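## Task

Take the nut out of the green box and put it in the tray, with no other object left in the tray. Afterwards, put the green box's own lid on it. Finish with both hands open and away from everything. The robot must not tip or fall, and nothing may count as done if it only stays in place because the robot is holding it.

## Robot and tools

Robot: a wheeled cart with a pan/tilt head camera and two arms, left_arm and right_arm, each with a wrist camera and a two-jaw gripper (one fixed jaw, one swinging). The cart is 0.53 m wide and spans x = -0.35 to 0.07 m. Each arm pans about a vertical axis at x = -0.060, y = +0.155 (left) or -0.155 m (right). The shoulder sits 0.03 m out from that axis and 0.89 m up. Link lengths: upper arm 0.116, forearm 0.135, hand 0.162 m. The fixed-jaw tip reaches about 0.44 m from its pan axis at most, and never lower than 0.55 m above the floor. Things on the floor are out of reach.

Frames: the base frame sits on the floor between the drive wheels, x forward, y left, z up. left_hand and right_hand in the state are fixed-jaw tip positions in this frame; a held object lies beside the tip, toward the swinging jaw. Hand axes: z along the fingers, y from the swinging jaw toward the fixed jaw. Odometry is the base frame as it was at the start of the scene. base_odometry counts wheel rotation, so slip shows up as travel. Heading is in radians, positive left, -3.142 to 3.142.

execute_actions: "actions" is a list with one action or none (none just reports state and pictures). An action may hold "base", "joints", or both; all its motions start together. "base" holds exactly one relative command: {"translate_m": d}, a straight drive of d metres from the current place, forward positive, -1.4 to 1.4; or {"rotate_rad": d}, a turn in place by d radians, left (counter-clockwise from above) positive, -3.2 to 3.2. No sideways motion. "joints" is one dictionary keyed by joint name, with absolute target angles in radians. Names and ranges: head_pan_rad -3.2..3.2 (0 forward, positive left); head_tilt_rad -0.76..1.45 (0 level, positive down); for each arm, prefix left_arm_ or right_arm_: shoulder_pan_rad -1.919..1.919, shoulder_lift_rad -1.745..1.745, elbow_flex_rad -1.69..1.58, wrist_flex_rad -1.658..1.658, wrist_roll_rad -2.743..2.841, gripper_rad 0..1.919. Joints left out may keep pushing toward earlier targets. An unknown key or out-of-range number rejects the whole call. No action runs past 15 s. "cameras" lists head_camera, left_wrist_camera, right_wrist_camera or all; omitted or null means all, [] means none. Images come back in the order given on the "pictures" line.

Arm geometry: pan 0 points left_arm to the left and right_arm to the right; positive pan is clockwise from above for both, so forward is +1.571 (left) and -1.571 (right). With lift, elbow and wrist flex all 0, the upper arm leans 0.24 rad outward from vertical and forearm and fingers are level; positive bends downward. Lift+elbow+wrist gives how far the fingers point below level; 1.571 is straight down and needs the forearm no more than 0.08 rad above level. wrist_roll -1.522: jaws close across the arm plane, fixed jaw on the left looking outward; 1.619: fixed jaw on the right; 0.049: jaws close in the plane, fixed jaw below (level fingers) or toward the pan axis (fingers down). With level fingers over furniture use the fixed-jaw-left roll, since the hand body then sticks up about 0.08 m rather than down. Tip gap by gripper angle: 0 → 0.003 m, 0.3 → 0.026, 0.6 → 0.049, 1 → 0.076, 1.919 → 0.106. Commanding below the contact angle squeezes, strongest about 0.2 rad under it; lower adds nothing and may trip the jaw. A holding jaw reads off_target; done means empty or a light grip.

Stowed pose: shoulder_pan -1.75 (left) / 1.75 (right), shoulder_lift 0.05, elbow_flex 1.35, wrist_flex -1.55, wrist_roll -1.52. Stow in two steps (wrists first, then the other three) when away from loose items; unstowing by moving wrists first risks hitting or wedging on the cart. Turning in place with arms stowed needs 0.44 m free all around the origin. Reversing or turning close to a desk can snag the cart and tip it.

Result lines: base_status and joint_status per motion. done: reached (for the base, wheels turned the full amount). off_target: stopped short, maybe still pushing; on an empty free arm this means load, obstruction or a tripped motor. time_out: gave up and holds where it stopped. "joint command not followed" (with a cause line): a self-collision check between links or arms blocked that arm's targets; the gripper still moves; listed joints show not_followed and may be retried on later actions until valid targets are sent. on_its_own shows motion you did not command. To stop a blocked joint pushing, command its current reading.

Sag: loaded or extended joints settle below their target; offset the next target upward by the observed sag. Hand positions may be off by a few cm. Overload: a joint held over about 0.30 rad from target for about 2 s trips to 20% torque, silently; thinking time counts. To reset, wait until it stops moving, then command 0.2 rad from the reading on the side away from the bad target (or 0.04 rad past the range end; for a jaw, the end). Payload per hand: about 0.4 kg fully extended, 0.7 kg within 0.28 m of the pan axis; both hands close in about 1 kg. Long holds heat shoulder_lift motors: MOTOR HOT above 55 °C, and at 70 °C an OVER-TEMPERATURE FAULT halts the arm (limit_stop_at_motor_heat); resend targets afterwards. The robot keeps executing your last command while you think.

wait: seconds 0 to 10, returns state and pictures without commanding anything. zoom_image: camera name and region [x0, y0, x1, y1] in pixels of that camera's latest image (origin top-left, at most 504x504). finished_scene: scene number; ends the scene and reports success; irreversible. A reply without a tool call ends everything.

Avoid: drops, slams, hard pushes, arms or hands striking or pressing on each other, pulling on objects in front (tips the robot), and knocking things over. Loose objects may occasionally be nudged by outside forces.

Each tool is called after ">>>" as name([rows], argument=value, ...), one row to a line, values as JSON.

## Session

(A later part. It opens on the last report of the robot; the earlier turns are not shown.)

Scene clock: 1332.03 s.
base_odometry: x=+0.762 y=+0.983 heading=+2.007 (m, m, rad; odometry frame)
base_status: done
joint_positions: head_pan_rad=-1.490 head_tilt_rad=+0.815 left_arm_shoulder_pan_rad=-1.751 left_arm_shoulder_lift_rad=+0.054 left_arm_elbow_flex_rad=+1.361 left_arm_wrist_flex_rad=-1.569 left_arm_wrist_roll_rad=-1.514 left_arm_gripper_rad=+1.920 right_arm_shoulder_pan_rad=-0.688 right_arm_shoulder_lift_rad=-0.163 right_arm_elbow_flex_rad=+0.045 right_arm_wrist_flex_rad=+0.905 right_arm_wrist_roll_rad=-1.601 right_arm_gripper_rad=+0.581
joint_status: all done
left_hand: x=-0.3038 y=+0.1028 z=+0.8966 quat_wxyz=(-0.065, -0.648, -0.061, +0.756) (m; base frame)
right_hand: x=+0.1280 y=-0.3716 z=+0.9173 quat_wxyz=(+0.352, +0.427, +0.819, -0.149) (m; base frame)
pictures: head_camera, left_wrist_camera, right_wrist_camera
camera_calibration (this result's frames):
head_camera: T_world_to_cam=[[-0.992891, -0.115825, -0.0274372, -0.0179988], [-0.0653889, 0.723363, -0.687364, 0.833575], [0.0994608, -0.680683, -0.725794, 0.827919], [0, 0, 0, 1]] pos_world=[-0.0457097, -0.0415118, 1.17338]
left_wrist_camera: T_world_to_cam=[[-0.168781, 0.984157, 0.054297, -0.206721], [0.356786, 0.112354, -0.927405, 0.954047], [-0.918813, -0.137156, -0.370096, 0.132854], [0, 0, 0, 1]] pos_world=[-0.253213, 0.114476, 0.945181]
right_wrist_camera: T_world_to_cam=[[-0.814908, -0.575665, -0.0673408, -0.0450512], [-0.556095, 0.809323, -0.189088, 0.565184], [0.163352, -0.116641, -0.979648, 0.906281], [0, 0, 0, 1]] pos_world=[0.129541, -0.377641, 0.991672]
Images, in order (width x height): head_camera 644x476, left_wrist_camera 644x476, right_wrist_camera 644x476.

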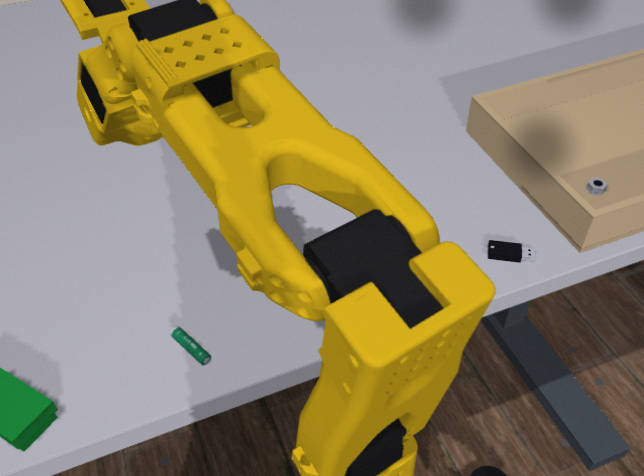

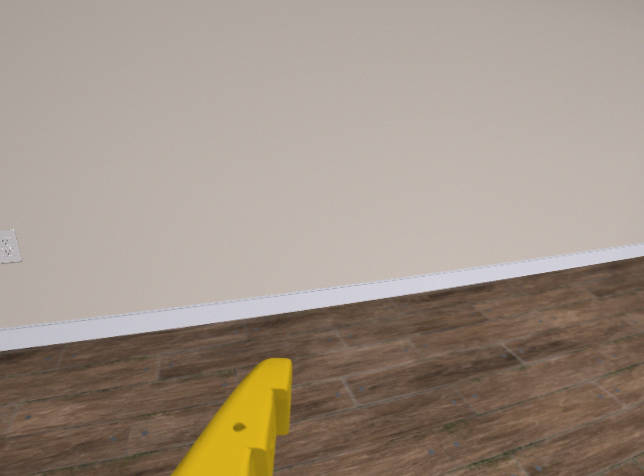

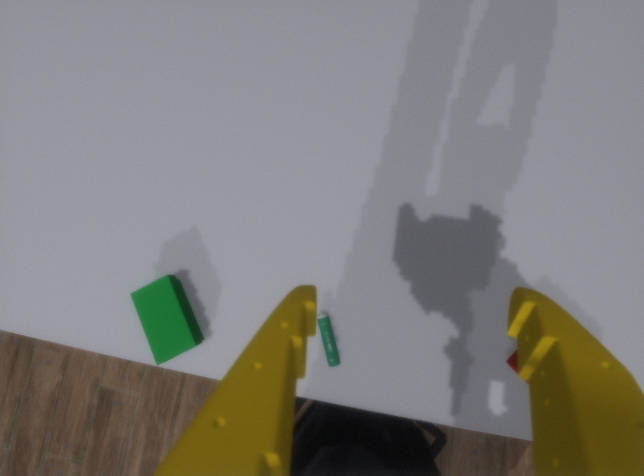

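The nut is in the tray, the lid is seated on the green box, and the arm and cart are clear of both, so I'm ending the scene.

>>> finished_scene(scene=2)

The scene is finished: the task was done.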